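# Spread a towel flat beside a basket, then release

## Task

Lay the towel out flat on the table as a single layer. It must stay at least one finger-width in from the table edge, at least two finger-widths away from the basket's rim, and more than a hand-width away from the column of each arm. The basket must end upright with its entire base resting on the table, no more than three finger-widths from its starting spot, and turned roughly as it was. Release everything and pull the arms away at the end. Anything that stays in place only because the robot is holding it does not count.

## Robot and tools

Robot: two arms, left_arm and right_arm, each with six joints and a gripper. The names do not tell you which side of an image an arm appears on. Joint order for each arm, base to hand: waist, shoulder, elbow, wrist pitch, wrist yaw, wrist roll. Trust this order over any other naming.

Stated ranges in radians: waist -2.618 to 3.054, shoulder 0.000 to 3.142, elbow 0.000 to 3.142, wrist pitch -1.571 to 1.571, wrist yaw -1.571 to 1.571, wrist roll -2.094 to 2.094. The true ends may sit up to 0.036 rad either way. A call is rejected if it asks for more than 0.036 rad beyond an end and further out than the joint already is. A joint asked past its real end stops there, and the result then says "joint sent to its limit". The absence of that line does not prove there is more travel.

World frame: the origin is on the table top midway between the arms. +x points out over the table, +z points up, and left_arm sits on the +y side. The state line reports each gripper's end_effector_position in metres and end_effector_quat_wxyz in this frame. That point lies between the finger pads, about 1 cm short of the tips. The fingers point along the gripper's +z and spread along its y. Reported hand positions can be off, more so at long reach.

Row format, used by every tool that moves the robot: one flat list of 14 numbers covering both arms, even when only one arm should move. The order is left_arm waist, shoulder, elbow, wrist pitch, wrist yaw, wrist roll, opening, then the same seven for right_arm. Joint values are absolute target angles in radians, in joint space, on the same scale that Joint positions prints. They are not offsets. Opening is also absolute, from -1 (closed) to +1 (fully open, a pad gap of 0.094 m). To keep a joint where it is, resend its current "Joint targets" value.

execute_actions(actions): a list of actions run in sequence. Each action is a list of up to 15 rows, and each row lasts one control step of 1/30 s. If an action has fewer than 15 rows, its last row is held until the 15 steps are used. An empty list changes nothing and returns the state and images.

move(target, speed, blocking): target is one 14-number row of absolute angles and openings, laid out as above. All joints of both arms travel toward it in step, each the same fraction of the way, so hands follow curved paths. speed is in rad/s for whichever joint has furthest to go: 0.01 to 2, default 0.5. Paths take between 0.5 and 10 s. A path that would run longer is cut off at 10 s, short of the target. Finger openings are sent at the start. Moves ignore obstacles and the other arm, and faster moves or targets set deeper past a contact push harder. With blocking=false you get control back after 0.5 s. Use wait(0) to check on the move, and call wait or stop before sending further rows or moves. The extra "move:" line gives the ending (done, off_target, moving, held, fault), limits=held or limits=none, and each arm's joint furthest from its target. held means a check blocked steps, after which the arm may jump faster than the speed asked.

wait(seconds): 0 to 10. The robot keeps its last command, and a running move goes on; the wait returns early if the move finishes. stop(): brakes a running move to rest, needing some distance to do so. The fingers keep moving.

zoom_image(camera, region): camera is cam_high, cam_low, cam_left_wrist or cam_right_wrist, each 504x504 pixels. region is [x0, y0, x1, y1] in pixels from the top-left corner, no larger than 504 by 504. Calibration (K, distortion, T_world_to_cam) is supplied for projecting world points. Fixed cameras may be off by a couple of degrees and under a centimetre. Wrist camera poses follow their arm's joint readings.

finished_scene(scene): ends the current scene, given its number, and reports success. It cannot be undone. Replying without any tool call also ends things.

Motion limits: on each step, a joint's target may lead its measured angle by at most 0.202 rad (waist), 0.258 (shoulder), 0.238 (elbow), 0.573 (wrist pitch) or 0.522 (wrist yaw and wrist roll). If the targets would put a hand more than 70 mm from where it is now, all of that arm's targets are scaled back. Large changes therefore take several actions, and an unfinished motion may need to be sent again. Friction can leave a joint up to about 0.031 rad short, and smaller commands may do nothing. "joint command not followed" means a clearance check altered some targets.

Grip: grip_measured uses the opening scale, with a fixed per-gripper error of about 1 mm. To hold something, command roughly 0.03 below grip_measured, or less than that for a lighter hold. Pads push about 50 to 62 N, less on very thin material such as cloth. Expect occasional brief tugs on held parts.

Avoid: knocking the towel or basket off the table, which fails the job; arms striking or pressing each other; slams, drops and very hard pushes. Heat: holding a load warms the motors. At 75 °C a MOTOR HOT warning appears. At 90 °C that arm stops for 10 s. At 100 °C the arm goes limp and falls. While you compose a reply, the robot keeps holding its last command.

Each tool is called after "Call:" as name(argument=value, ...), one argument or row to a line, values as JSON.

## Session

Call:
execute_actions(
  actions=[],
)

Scene clock: 0.00 s.
left_arm: end_effector_position=(+0.4564, -0.0677, +0.3798) grip_measured=+1.000 end_effector_quat_wxyz=(+0.654, +0.009, +0.723, -0.223) | right_arm: end_effector_position=(+0.1536, -0.6821, +0.3393) grip_measured=+1.000 end_effector_quat_wxyz=(+0.283, +0.017, +0.842, -0.458)
Joint names: [waist, shoulder, elbow, wrist pitch, wrist yaw, wrist roll]
Joint positions: left_arm=[-0.68   1.918  1.795  0.074 -0.428 -0.335  0.094] | right_arm=[-1.313  1.141  1.263 -0.562 -0.181 -1.082  0.094]
Joint velocities: left_arm=[-0.017  0.017  0.002 -0.051 -0.007  0.037  0.   ] | right_arm=[-0.002 -0.002 -0.022 -0.022  0.051  0.051  0.   ]
Joint targets: left_arm=[-0.680 1.918 1.795 0.074 -0.428 -0.335] | right_arm=[-1.313 1.141 1.263 -0.562 -0.181 -1.082]

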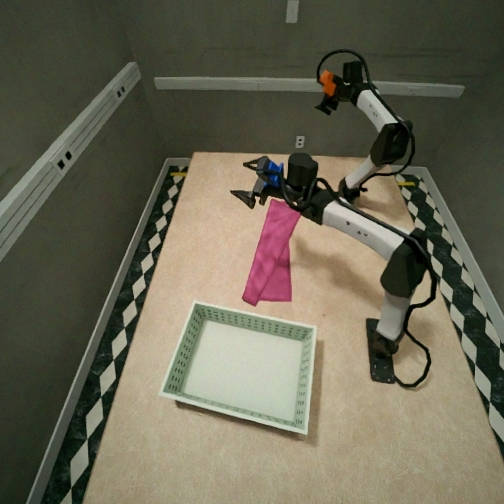

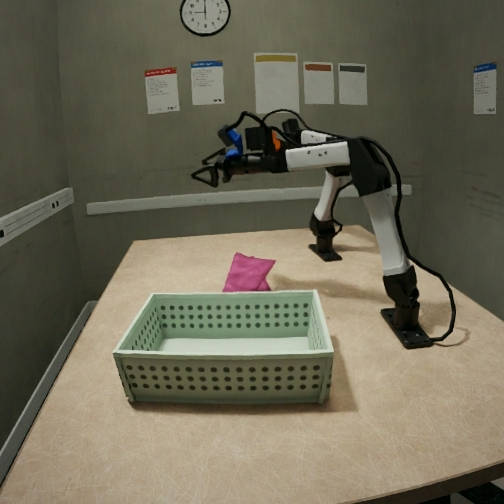

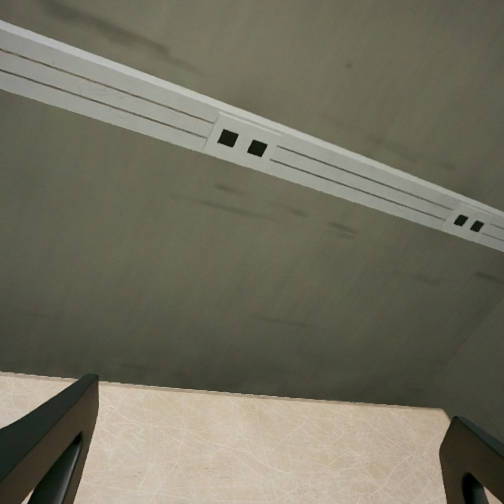

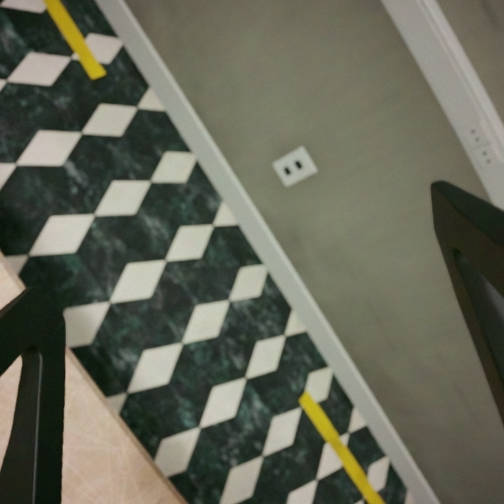

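Call:
move(
  target=[0.09,1.0,1.0,-1.5,0,0,1,-0.075,1.0,1.0,-1.5,0,0,1],
  speed=1.0,
)

Call:
move(
  target=[1.0,1.3,1.0,-1.2,0,0,1,-1.0,1.7,1.3,-1.1,0,0,1],
  speed=1.0,
)

Call:
zoom_image(
  camera="cam_high",
  region=[160,140,400,340],
)

Scene clock: 4.10 s.
left_arm: end_effector_position=(+0.1288, +0.2920, +0.1531) grip_measured=+1.000 end_effector_quat_wxyz=(+0.041, +0.002, +0.999, +0.004) | right_arm: end_effector_position=(+0.1490, -0.3460, +0.1520) grip_measured=+1.000 end_effector_quat_wxyz=(+0.037, +0.000, +0.999, +0.005)
Joint names: [waist, shoulder, elbow, wrist pitch, wrist yaw, wrist roll]
Joint positions: left_arm=[ 0.08   1.017  1.018 -1.49  -0.008 -0.005  0.094] | right_arm=[-0.084  1.018  1.014 -1.493 -0.011 -0.006  0.094]
Joint velocities: left_arm=[ 0.007  0.012 -0.002 -0.037 -0.037 -0.037  0.   ] | right_arm=[-0.017  0.002  0.002  0.037  0.007 -0.066  0.   ]
Joint targets: left_arm=[0.090 1.000 1.000 -1.500 0.000 -0.000] | right_arm=[-0.075 1.000 1.000 -1.500 0.000 -0.000]
move: done; limits=none; left_arm: farthest joint: the elbow, 0.018 radians from its target (0.795 radians at the start); right_arm: farthest joint: the shoulder, 0.018 radians from its target (0.141 radians at the start)
camera_calibration (this result's frames):
cam_left_wrist: T_world_to_cam=[[0.126932, -0.991812, 0.014026, 0.279872], [-0.934064, -0.114759, 0.338163, 0.151203], [-0.333785, -0.0560249, -0.940983, 0.333706], [0, 0, 0, 1]] pos_world=[0.217095, 0.313628, 0.258955]
cam_right_wrist: T_world_to_cam=[[-0.301084, -0.953597, 0.000935427, -0.286726], [-0.734791, 0.232625, 0.637156, 0.0977283], [-0.607808, 0.191151, -0.770734, 0.385582], [0, 0, 0, 1]] pos_world=[0.219841, -0.369859, 0.235181]

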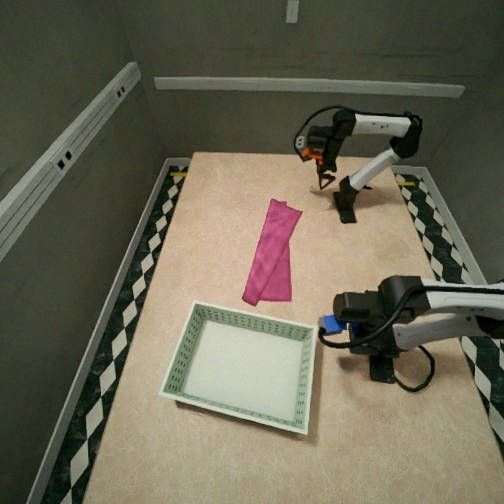

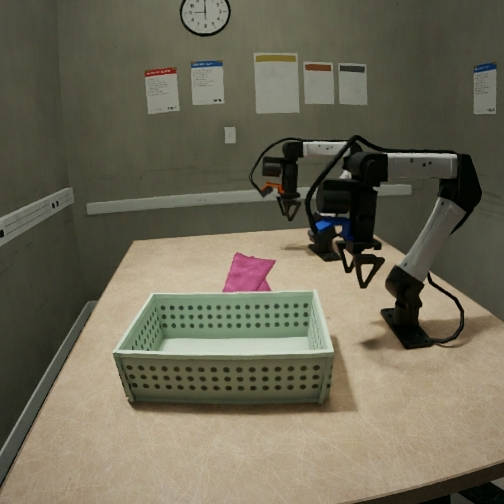

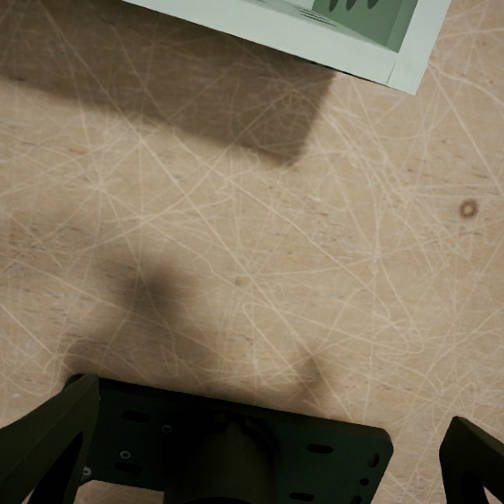

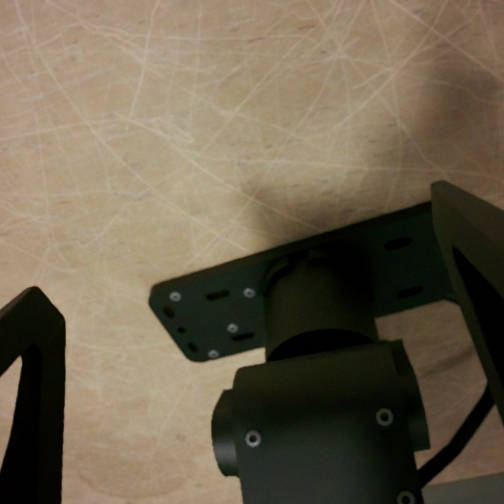

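Scene clock: 5.73 s.
left_arm: end_effector_position=(+0.1193, +0.4655, +0.1151) grip_measured=+1.000 end_effector_quat_wxyz=(+0.042, -0.438, +0.898, +0.021) | right_arm: end_effector_position=(+0.1934, -0.5943, +0.0857) grip_measured=+1.000 end_effector_quat_wxyz=(+0.020, +0.443, +0.897, -0.007)
Joint names: [waist, shoulder, elbow, wrist pitch, wrist yaw, wrist roll]
Joint positions: left_arm=[ 0.992  1.285  1.018 -1.209 -0.002 -0.005  0.094] | right_arm=[-0.998  1.696  1.28  -1.113 -0.005 -0.004  0.094]
Joint velocities: left_arm=[-0.007  0.017  0.002 -0.007  0.081 -0.022  0.   ] | right_arm=[ 0.002 -0.022  0.022 -0.007  0.022 -0.022  0.   ]
Joint targets: left_arm=[1.000 1.300 1.000 -1.200 -0.000 0.000] | right_arm=[-1.000 1.700 1.300 -1.100 -0.000 0.000]
move: done; limits=none; left_arm: farthest joint: the elbow, 0.018 radians from its target (0.018 radians at the start); right_arm: farthest joint: the elbow, 0.020 radians from its target (0.286 radians at the start)
camera_calibration (this result's frames):
cam_left_wrist: T_world_to_cam=[[0.861138, -0.507911, 0.0216379, 0.140012], [-0.486107, -0.810218, 0.327486, 0.446637], [-0.148803, -0.292529, -0.944608, 0.392872], [0, 0, 0, 1]] pos_world=[0.155004, 0.547914, 0.221813]
cam_right_wrist: T_world_to_cam=[[-0.939614, -0.341842, 0.0164558, -0.024397], [-0.246939, 0.710478, 0.65897, 0.418143], [-0.236955, 0.615114, -0.751989, 0.587572], [0, 0, 0, 1]] pos_world=[0.21956, -0.666845, 0.166705]

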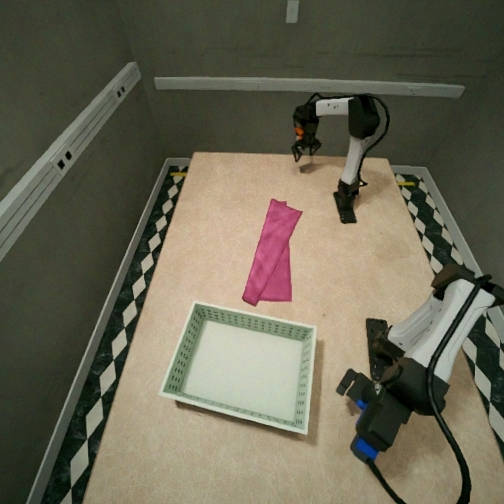

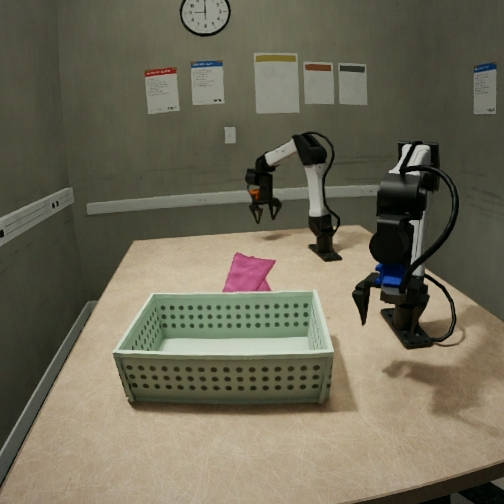

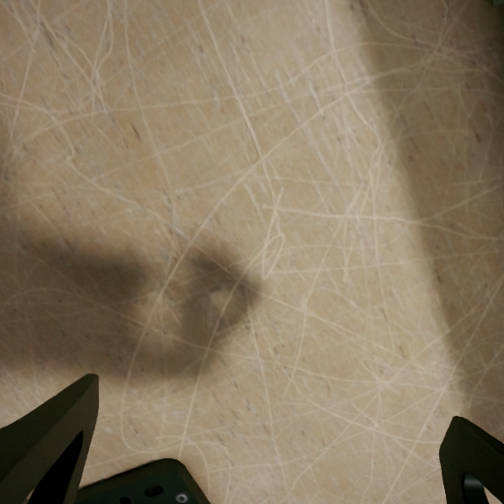

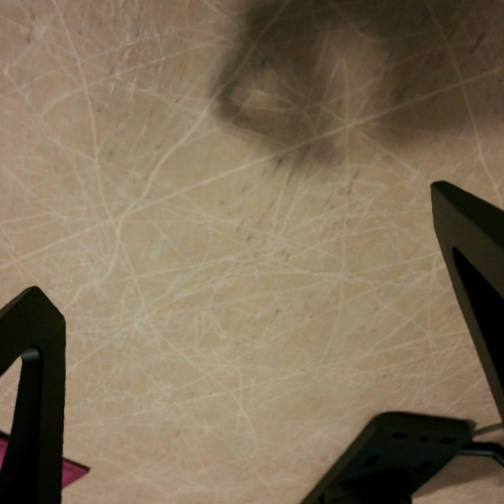

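Region (160, 140, 400, 340) of cam_high's 504x504 image, scaled by 2.100, with more detail than that image has.

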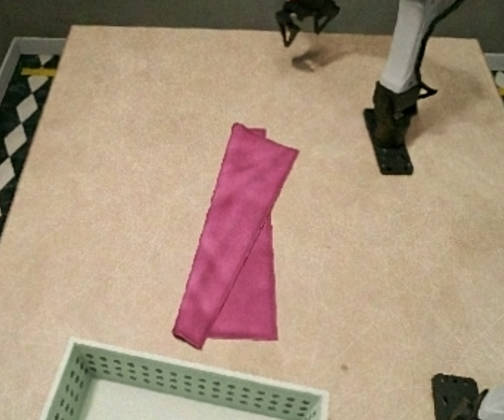

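Call:
move(
  target=[1.0,1.285,1.018,-1.2,0,0,1,0.2,1.313,1.05,-1.3,0,0,1],
  speed=1.0,
)

Call:
zoom_image(
  camera="cam_high",
  region=[220,160,360,320],
)

Call:
zoom_image(
  camera="cam_low",
  region=[200,190,340,300],
)

Scene clock: 10.20 s.
left_arm: end_effector_position=(+0.1193, +0.4656, +0.1151) grip_measured=+1.000 end_effector_quat_wxyz=(+0.042, -0.438, +0.898, +0.021) | right_arm: end_effector_position=(+0.2089, -0.2900, +0.1178) grip_measured=+1.000 end_effector_quat_wxyz=(+0.006, -0.136, +0.991, +0.002)
Joint names: [waist, shoulder, elbow, wrist pitch, wrist yaw, wrist roll]
Joint positions: left_arm=[ 0.992  1.285  1.018 -1.209 -0.002 -0.005  0.094] | right_arm=[ 0.192  1.33   1.065 -1.293 -0.002 -0.004  0.094]
Joint velocities: left_arm=[-0.012 -0.007  0.002  0.051  0.007  0.007  0.   ] | right_arm=[-0.002 -0.007  0.002  0.007 -0.022 -0.022  0.   ]
Joint targets: left_arm=[1.000 1.285 1.018 -1.200 0.000 0.000] | right_arm=[0.200 1.313 1.050 -1.300 -0.000 -0.000]
move: done; limits=none; left_arm: farthest joint: the wrist pitch, 0.009 radians from its target (0.009 radians at the start); right_arm: farthest joint: the shoulder, 0.017 radians from its target (0.383 radians at the start)
camera_calibration (this result's frames):
cam_left_wrist: T_world_to_cam=[[0.861132, -0.507918, 0.0216893, 0.139997], [-0.486184, -0.810316, 0.327129, 0.446818], [-0.148579, -0.292246, -0.944731, 0.392766], [0, 0, 0, 1]] pos_world=[0.155037, 0.547955, 0.221855]
cam_right_wrist: T_world_to_cam=[[-0.0311325, -0.999148, 0.0271062, -0.287936], [-0.733327, 0.0412604, 0.678623, 0.0898512], [-0.679163, 0.00124951, -0.733987, 0.34047], [0, 0, 0, 1]] pos_world=[0.288161, -0.291823, 0.19673]

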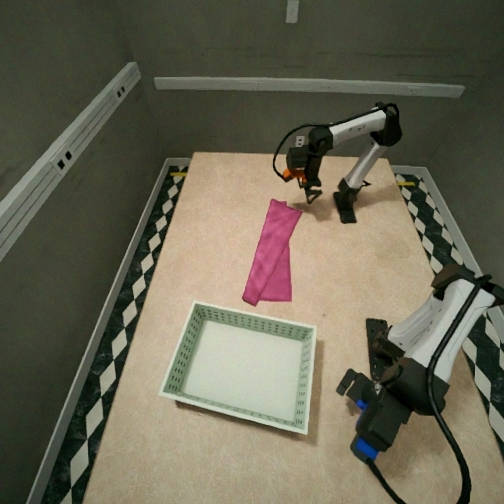

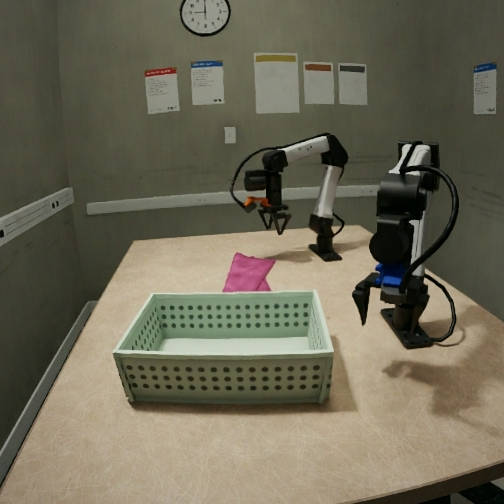

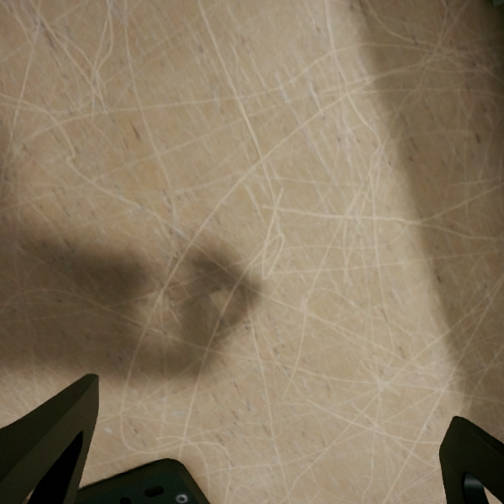

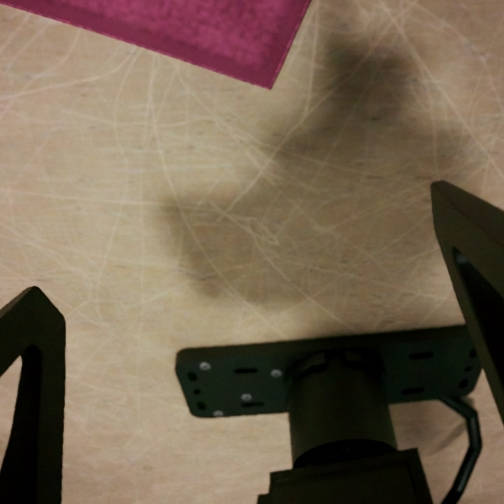

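Region (220, 160, 360, 320) of cam_high's 504x504 image, scaled by 3.150, with more detail than that image has; it fills the left 441 columns of this view, and the rest is white.

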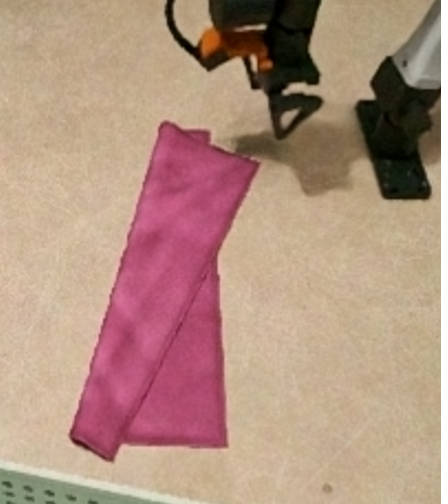

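Region (200, 190, 340, 300) of cam_low's 504x504 image, scaled by 3.600, with more detail than that image has; it fills the top 396 rows of this view, and the rest is white.

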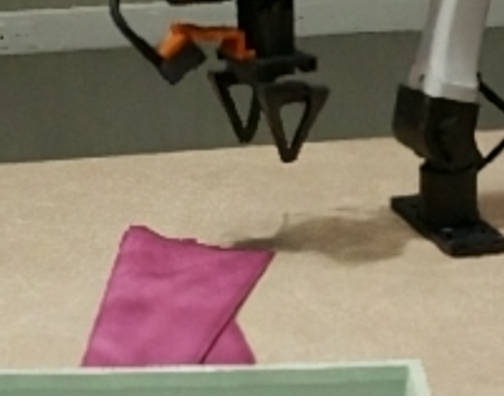

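Call:
move(
  target=[1.0,1.285,1.018,-1.2,0,0,1,0.15,1.50,0.775,-0.846,0,0,0.35],
  speed=0.5,
)

Call:
zoom_image(
  camera="cam_low",
  region=[200,190,340,300],
)

Call:
zoom_image(
  camera="cam_high",
  region=[250,150,350,250],
)

Scene clock: 12.60 s.
left_arm: end_effector_position=(+0.1193, +0.4656, +0.1151) grip_measured=+1.000 end_effector_quat_wxyz=(+0.042, -0.438, +0.898, +0.021) | right_arm: end_effector_position=(+0.2243, -0.2935, +0.0180) grip_measured=+0.351 end_effector_quat_wxyz=(+0.004, -0.120, +0.993, +0.002)
Joint names: [waist, shoulder, elbow, wrist pitch, wrist yaw, wrist roll]
Joint positions: left_arm=[ 0.992  1.285  1.018 -1.209 -0.002 -0.005  0.094] | right_arm=[ 0.159  1.49   0.786 -0.859 -0.002 -0.004  0.063]
Joint velocities: left_arm=[ 0.002  0.007 -0.002 -0.007  0.081 -0.007  0.   ] | right_arm=[ 0.002  0.017 -0.002 -0.007 -0.037 -0.051 -0.001]
Joint targets: left_arm=[1.000 1.285 1.018 -1.200 -0.000 -0.000] | right_arm=[0.150 1.500 0.775 -0.846 0.000 -0.000]
move: done; limits=none; left_arm: farthest joint: the wrist pitch, 0.009 radians from its target (0.009 radians at the start); right_arm: farthest joint: the wrist pitch, 0.013 radians from its target (0.447 radians at the start)
camera_calibration (this result's frames):
cam_left_wrist: T_world_to_cam=[[0.861132, -0.507918, 0.0216893, 0.139997], [-0.486184, -0.810316, 0.327129, 0.446818], [-0.148579, -0.292246, -0.944731, 0.392766], [0, 0, 0, 1]] pos_world=[0.155037, 0.547955, 0.221855]
cam_right_wrist: T_world_to_cam=[[-0.0641351, -0.997532, 0.0285717, -0.280458], [-0.728274, 0.0663594, 0.682066, 0.17513], [-0.682279, 0.0229364, -0.730732, 0.284682], [0, 0, 0, 1]] pos_world=[0.303788, -0.297916, 0.0965891]

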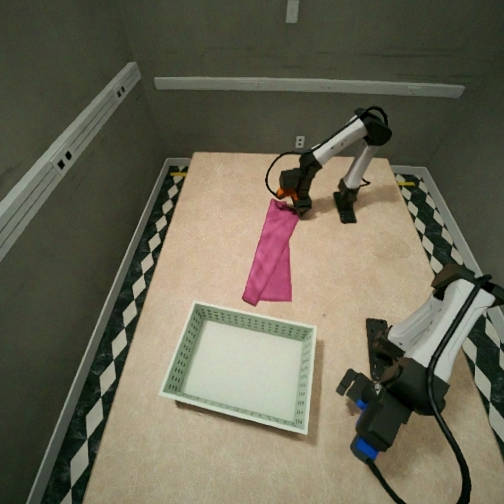

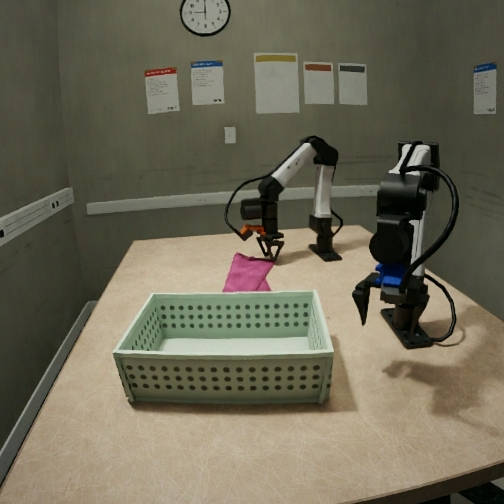

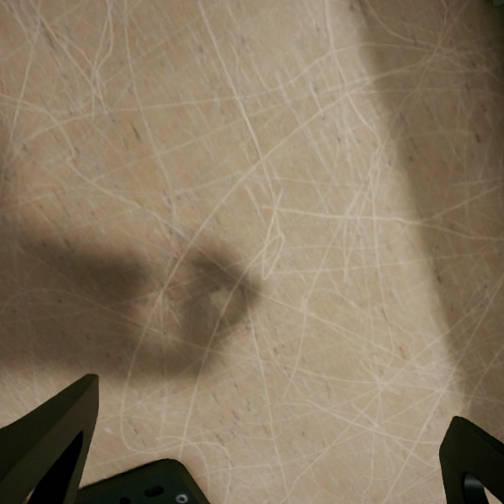

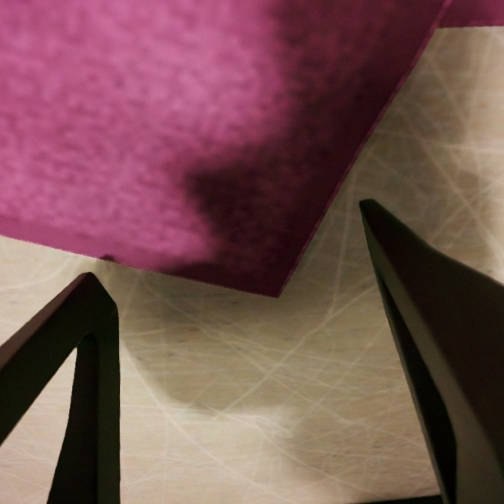

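Region (200, 190, 340, 300) of cam_low's 504x504 image, scaled by 3.600, with more detail than that image has; it fills the top 396 rows of this view, and the rest is white.

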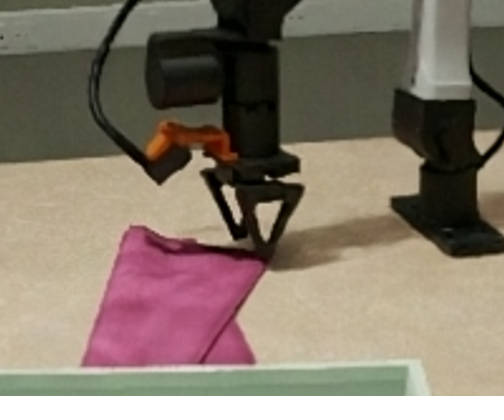

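Region (250, 150, 350, 250) of cam_high's 504x504 image, scaled by 5.040, with more detail than that image has.

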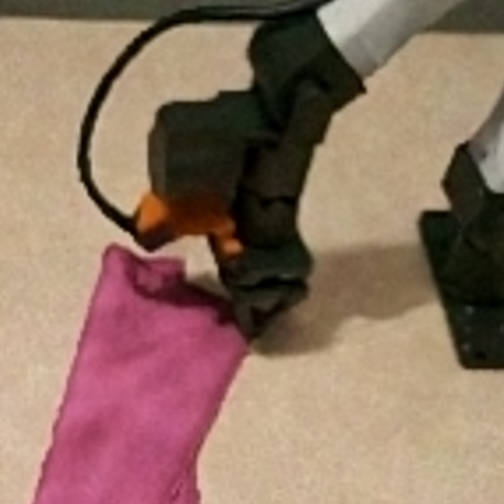

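Call:
move(
  target=[1.0,1.285,1.018,-1.2,0,0,1,0.15,1.535,0.765,-0.82,0,0,0.35],
  speed=0.2,
)

Call:
move(
  target=[1.0,1.285,1.018,-1.2,0,0,1,0.15,1.535,0.765,-0.82,0,0,-1],
)

Scene clock: 14.00 s.
left_arm: end_effector_position=(+0.1194, +0.4656, +0.1151) grip_measured=+1.000 end_effector_quat_wxyz=(+0.042, -0.438, +0.898, +0.021) | right_arm: end_effector_position=(+0.2274, -0.2928, +0.0115) grip_measured=+0.351 end_effector_quat_wxyz=(+0.001, -0.120, +0.993, +0.001)
Joint names: [waist, shoulder, elbow, wrist pitch, wrist yaw, wrist roll]
Joint positions: left_arm=[ 0.992  1.285  1.018 -1.209 -0.002 -0.005  0.094] | right_arm=[ 0.159  1.522  0.786 -0.833 -0.002 -0.004  0.063]
Joint velocities: left_arm=[ 0.002 -0.002  0.007 -0.037  0.007  0.022  0.   ] | right_arm=[ 0.002  0.002  0.012 -0.022 -0.051  0.022 -0.   ]
Joint targets: left_arm=[1.000 1.285 1.018 -1.200 -0.000 0.000] | right_arm=[0.150 1.535 0.765 -0.820 -0.000 -0.000]
move: off_target (right_arm); limits=none; left_arm: farthest joint: the wrist pitch, 0.009 radians from its target (0.009 radians at the start); right_arm: farthest joint: the elbow, 0.021 radians from its target (0.021 radians at the start)
camera_calibration (this result's frames):
cam_left_wrist: T_world_to_cam=[[0.861127, -0.507924, 0.0217407, 0.139982], [-0.486261, -0.810414, 0.326771, 0.446999], [-0.148356, -0.291963, -0.944853, 0.39266], [0, 0, 0, 1]] pos_world=[0.15507, 0.547996, 0.221897]
cam_right_wrist: T_world_to_cam=[[-0.0639714, -0.997493, 0.0302617, -0.279355], [-0.724468, 0.067274, 0.686018, 0.181207], [-0.686334, 0.0219619, -0.726955, 0.282628], [0, 0, 0, 1]] pos_world=[0.307385, -0.297052, 0.0895999]

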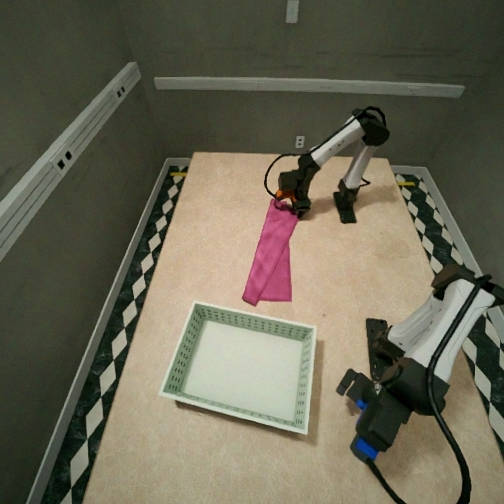

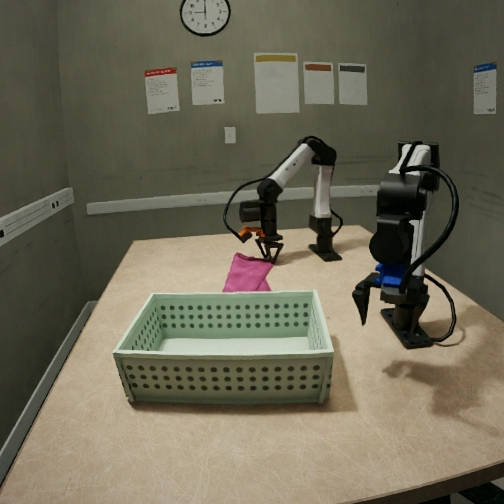

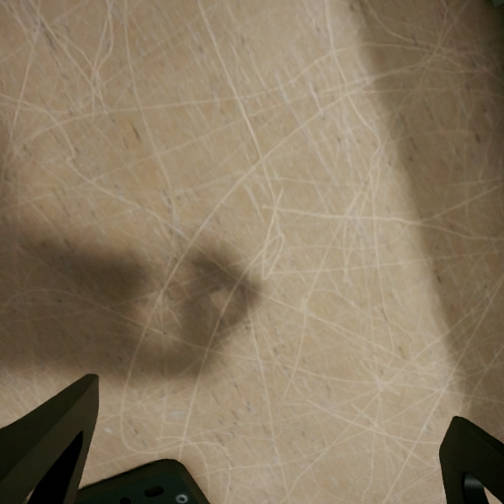

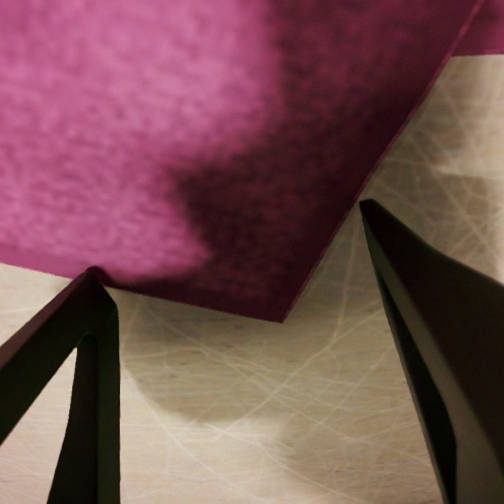

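Scene clock: 14.70 s.
left_arm: end_effector_position=(+0.1194, +0.4656, +0.1151) grip_measured=+1.000 end_effector_quat_wxyz=(+0.042, -0.438, +0.898, +0.021) | right_arm: end_effector_position=(+0.2274, -0.2928, +0.0115) grip_measured=-0.992 end_effector_quat_wxyz=(+0.001, -0.120, +0.993, +0.001)
Joint names: [waist, shoulder, elbow, wrist pitch, wrist yaw, wrist roll]
Joint positions: left_arm=[ 0.992  1.285  1.018 -1.209 -0.002 -0.005  0.094] | right_arm=[ 0.159  1.522  0.786 -0.833 -0.002 -0.004  0.   ]
Joint velocities: left_arm=[ 0.022  0.032  0.007 -0.037  0.007  0.007  0.   ] | right_arm=[-0.007 -0.017 -0.012  0.007 -0.037  0.022 -0.001]
Joint targets: left_arm=[1.000 1.285 1.018 -1.200 0.000 -0.000] | right_arm=[0.150 1.535 0.765 -0.820 0.000 0.000]
move: off_target (right_arm); limits=none; left_arm: farthest joint: the wrist pitch, 0.009 radians from its target (0.009 radians at the start); right_arm: farthest joint: the elbow, 0.021 radians from its target (0.021 radians at the start)
camera_calibration (this result's frames):
cam_left_wrist: T_world_to_cam=[[0.861127, -0.507924, 0.0217407, 0.139982], [-0.486261, -0.810414, 0.326771, 0.446999], [-0.148356, -0.291963, -0.944853, 0.39266], [0, 0, 0, 1]] pos_world=[0.15507, 0.547996, 0.221897]
cam_right_wrist: T_world_to_cam=[[-0.0639714, -0.997493, 0.0302617, -0.279355], [-0.724468, 0.067274, 0.686018, 0.181207], [-0.686334, 0.0219619, -0.726955, 0.282628], [0, 0, 0, 1]] pos_world=[0.307385, -0.297052, 0.0895999]

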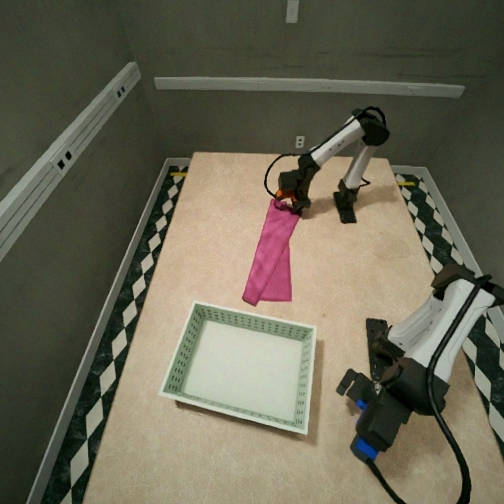

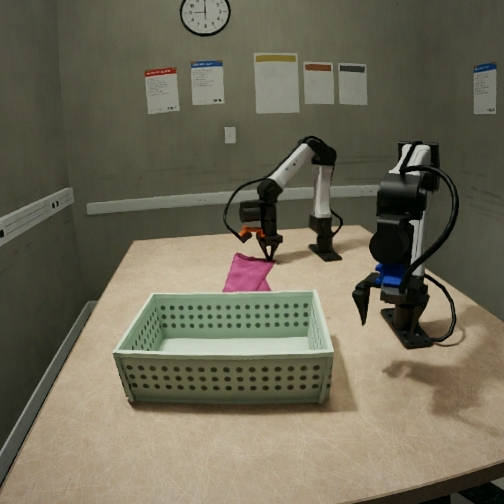

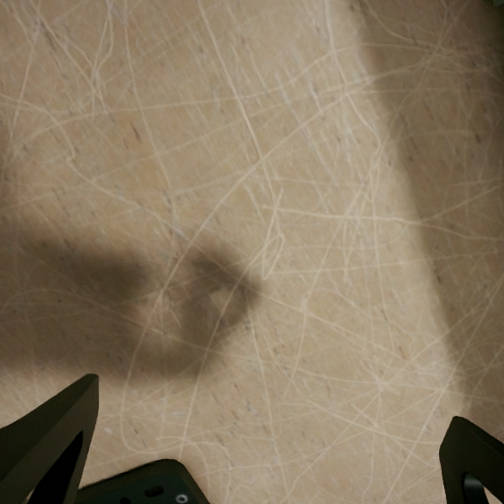

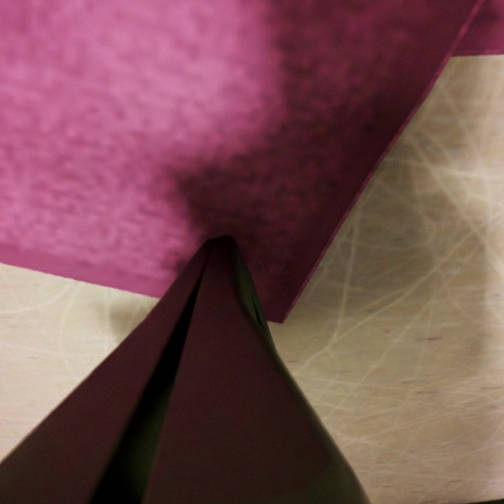

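Call:
move(
  target=[1.0,1.285,1.018,-1.2,0,0,1,0.15,1.535,0.765,-0.82,0,0,0.5],
)

Call:
move(
  target=[1.0,1.285,1.018,-1.2,0,0,1,0.15,1.545,0.735,-0.78,0,0,0.5],
  speed=0.1,
)

Call:
move(
  target=[1.0,1.285,1.018,-1.2,0,0,1,0.15,1.545,0.735,-0.78,0,0,-1],
)

Scene clock: 15.87 s.
left_arm: end_effector_position=(+0.1194, +0.4656, +0.1151) grip_measured=+1.000 end_effector_quat_wxyz=(+0.042, -0.438, +0.898, +0.021) | right_arm: end_effector_position=(+0.2275, -0.2928, +0.0115) grip_measured=+0.499 end_effector_quat_wxyz=(+0.001, -0.120, +0.993, +0.001)
Joint names: [waist, shoulder, elbow, wrist pitch, wrist yaw, wrist roll]
Joint positions: left_arm=[ 0.992  1.285  1.018 -1.209 -0.002 -0.005  0.094] | right_arm=[ 0.159  1.522  0.786 -0.833 -0.002 -0.004  0.07 ]
Joint velocities: left_arm=[-0.002 -0.012  0.002 -0.022  0.037  0.007  0.   ] | right_arm=[ 0.007  0.022 -0.007  0.007 -0.007 -0.022 -0.001]
Joint targets: left_arm=[1.000 1.285 1.018 -1.200 0.000 0.000] | right_arm=[0.150 1.535 0.765 -0.820 -0.000 -0.000]
move: off_target (right_arm); limits=none; left_arm: farthest joint: the wrist pitch, 0.009 radians from its target (0.009 radians at the start); right_arm: farthest joint: the elbow, 0.021 radians from its target (0.021 radians at the start)
camera_calibration (this result's frames):
cam_left_wrist: T_world_to_cam=[[0.861127, -0.507924, 0.0217407, 0.139982], [-0.486261, -0.810414, 0.326771, 0.446999], [-0.148356, -0.291963, -0.944853, 0.39266], [0, 0, 0, 1]] pos_world=[0.15507, 0.547996, 0.221897]
cam_right_wrist: T_world_to_cam=[[-0.0639827, -0.997495, 0.0301491, -0.279324], [-0.724722, 0.0672129, 0.685755, 0.181315], [-0.686064, 0.0220267, -0.727207, 0.282651], [0, 0, 0, 1]] pos_world=[0.307447, -0.297037, 0.0896294]

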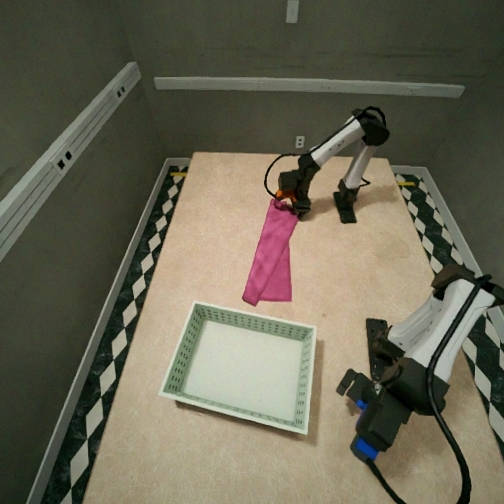

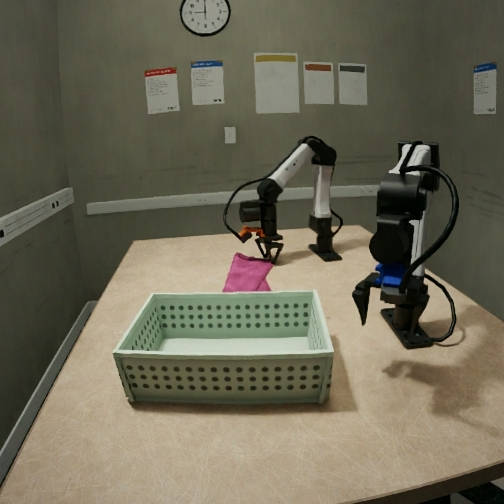

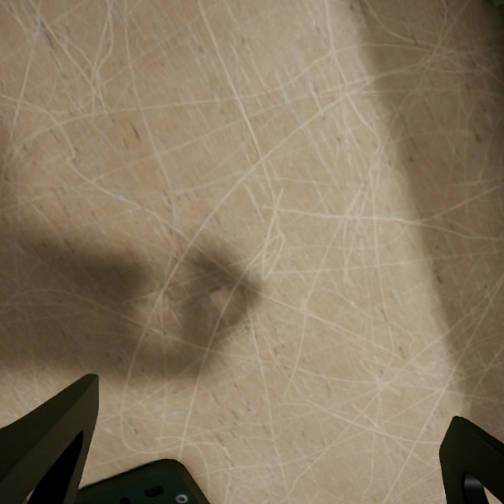

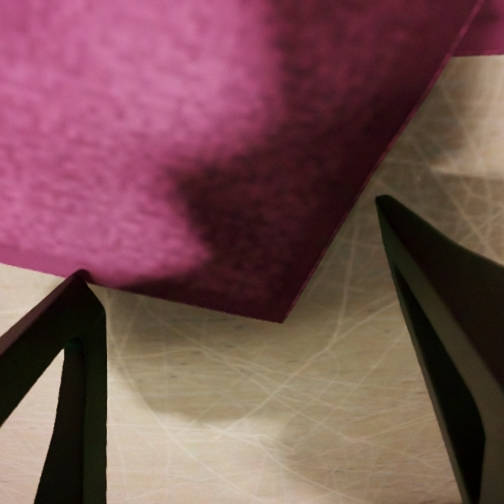

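Scene clock: 16.63 s.
left_arm: end_effector_position=(+0.1194, +0.4656, +0.1151) grip_measured=+1.000 end_effector_quat_wxyz=(+0.042, -0.438, +0.898, +0.021) | right_arm: end_effector_position=(+0.2260, -0.2927, +0.0067) grip_measured=+0.499 end_effector_quat_wxyz=(+0.003, -0.120, +0.993, +0.003)
Joint names: [waist, shoulder, elbow, wrist pitch, wrist yaw, wrist roll]
Joint positions: left_arm=[ 0.992  1.285  1.018 -1.209 -0.002 -0.005  0.094] | right_arm=[ 0.159  1.522  0.765 -0.806 -0.005 -0.004  0.07 ]
Joint velocities: left_arm=[ 0.012 -0.002  0.012  0.007 -0.081 -0.022  0.   ] | right_arm=[-0.002 -0.012 -0.002 -0.066  0.022  0.022 -0.001]
Joint targets: left_arm=[1.000 1.285 1.018 -1.200 -0.000 0.000] | right_arm=[0.150 1.545 0.735 -0.780 0.000 0.000]
move: off_target (right_arm); limits=none; left_arm: farthest joint: the wrist pitch, 0.009 radians from its target (0.009 radians at the start); right_arm: farthest joint: the elbow, 0.030 radians from its target (0.051 radians at the start)
camera_calibration (this result's frames):
cam_left_wrist: T_world_to_cam=[[0.861127, -0.507924, 0.0217407, 0.139982], [-0.486261, -0.810414, 0.326771, 0.446999], [-0.148356, -0.291963, -0.944853, 0.39266], [0, 0, 0, 1]] pos_world=[0.15507, 0.547996, 0.221897]
cam_right_wrist: T_world_to_cam=[[-0.0640927, -0.997592, 0.0264987, -0.279208], [-0.727657, 0.0648887, 0.682866, 0.183519], [-0.682941, 0.0244848, -0.730063, 0.278176], [0, 0, 0, 1]] pos_world=[0.305621, -0.297255, 0.0851663]

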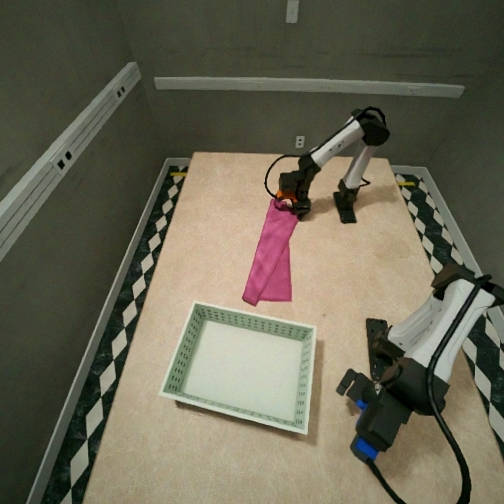

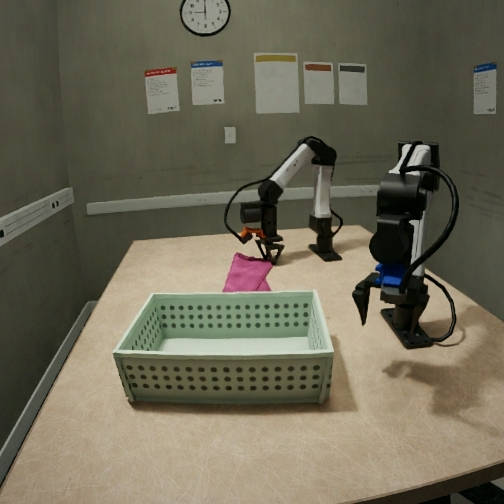

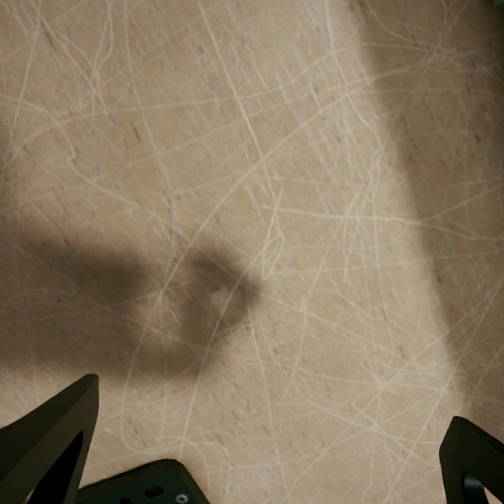

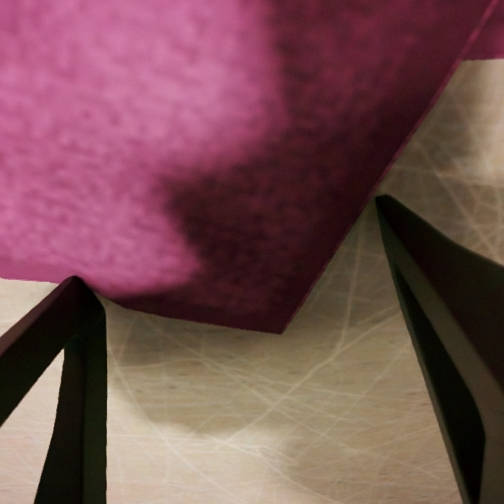

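Scene clock: 17.33 s.
left_arm: end_effector_position=(+0.1194, +0.4656, +0.1151) grip_measured=+1.000 end_effector_quat_wxyz=(+0.042, -0.438, +0.898, +0.021) | right_arm: end_effector_position=(+0.2258, -0.2891, +0.0067) grip_measured=-0.904 end_effector_quat_wxyz=(+0.004, -0.120, +0.993, +0.013)
Joint names: [waist, shoulder, elbow, wrist pitch, wrist yaw, wrist roll]
Joint positions: left_arm=[ 0.992  1.285  1.018 -1.209 -0.002 -0.005  0.094] | right_arm=[ 0.159  1.522  0.765 -0.804 -0.026 -0.004  0.004]
Joint velocities: left_arm=[ 0.012 -0.002 -0.002 -0.037  0.022  0.022  0.   ] | right_arm=[-0.007  0.012 -0.007 -0.007 -0.007  0.022 -0.001]
Joint targets: left_arm=[1.000 1.285 1.018 -1.200 0.000 -0.000] | right_arm=[0.150 1.545 0.735 -0.780 -0.000 -0.000]
move: off_target (right_arm); limits=none; left_arm: farthest joint: the wrist pitch, 0.009 radians from its target (0.009 radians at the start); right_arm: farthest joint: the elbow, 0.030 radians from its target (0.030 radians at the start)
camera_calibration (this result's frames):
cam_left_wrist: T_world_to_cam=[[0.861127, -0.507924, 0.0217407, 0.139982], [-0.486261, -0.810414, 0.326771, 0.446999], [-0.148356, -0.291963, -0.944853, 0.39266], [0, 0, 0, 1]] pos_world=[0.15507, 0.547996, 0.221897]
cam_right_wrist: T_world_to_cam=[[-0.0638712, -0.997942, 0.00566884, -0.275583], [-0.726089, 0.0503673, 0.685753, 0.17852], [-0.684628, 0.0396838, -0.727812, 0.28275], [0, 0, 0, 1]] pos_world=[0.305598, -0.295228, 0.0849303]

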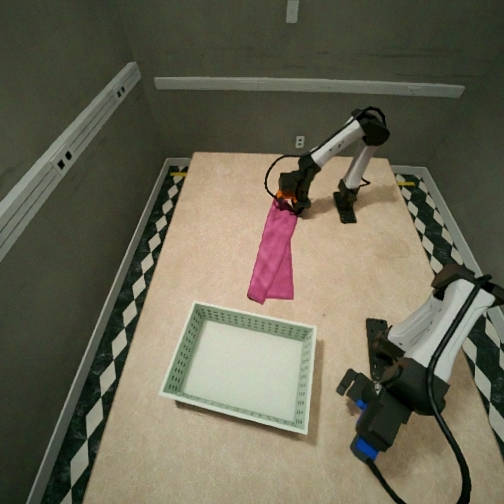

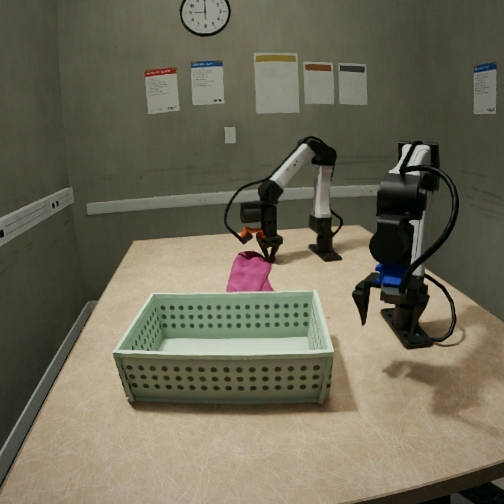

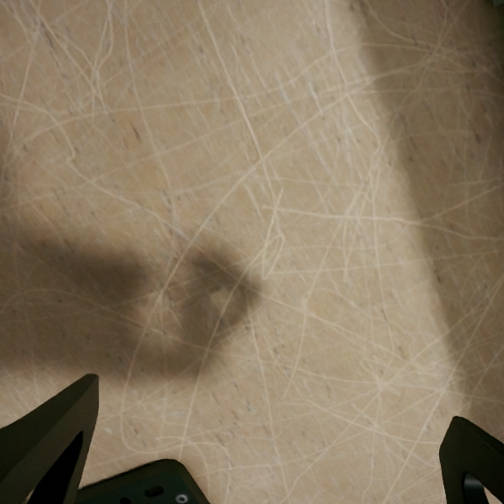

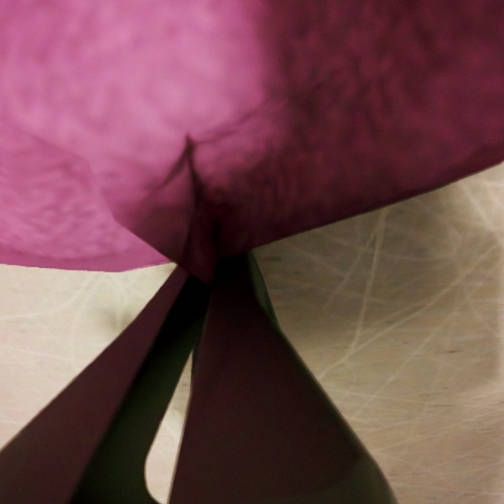

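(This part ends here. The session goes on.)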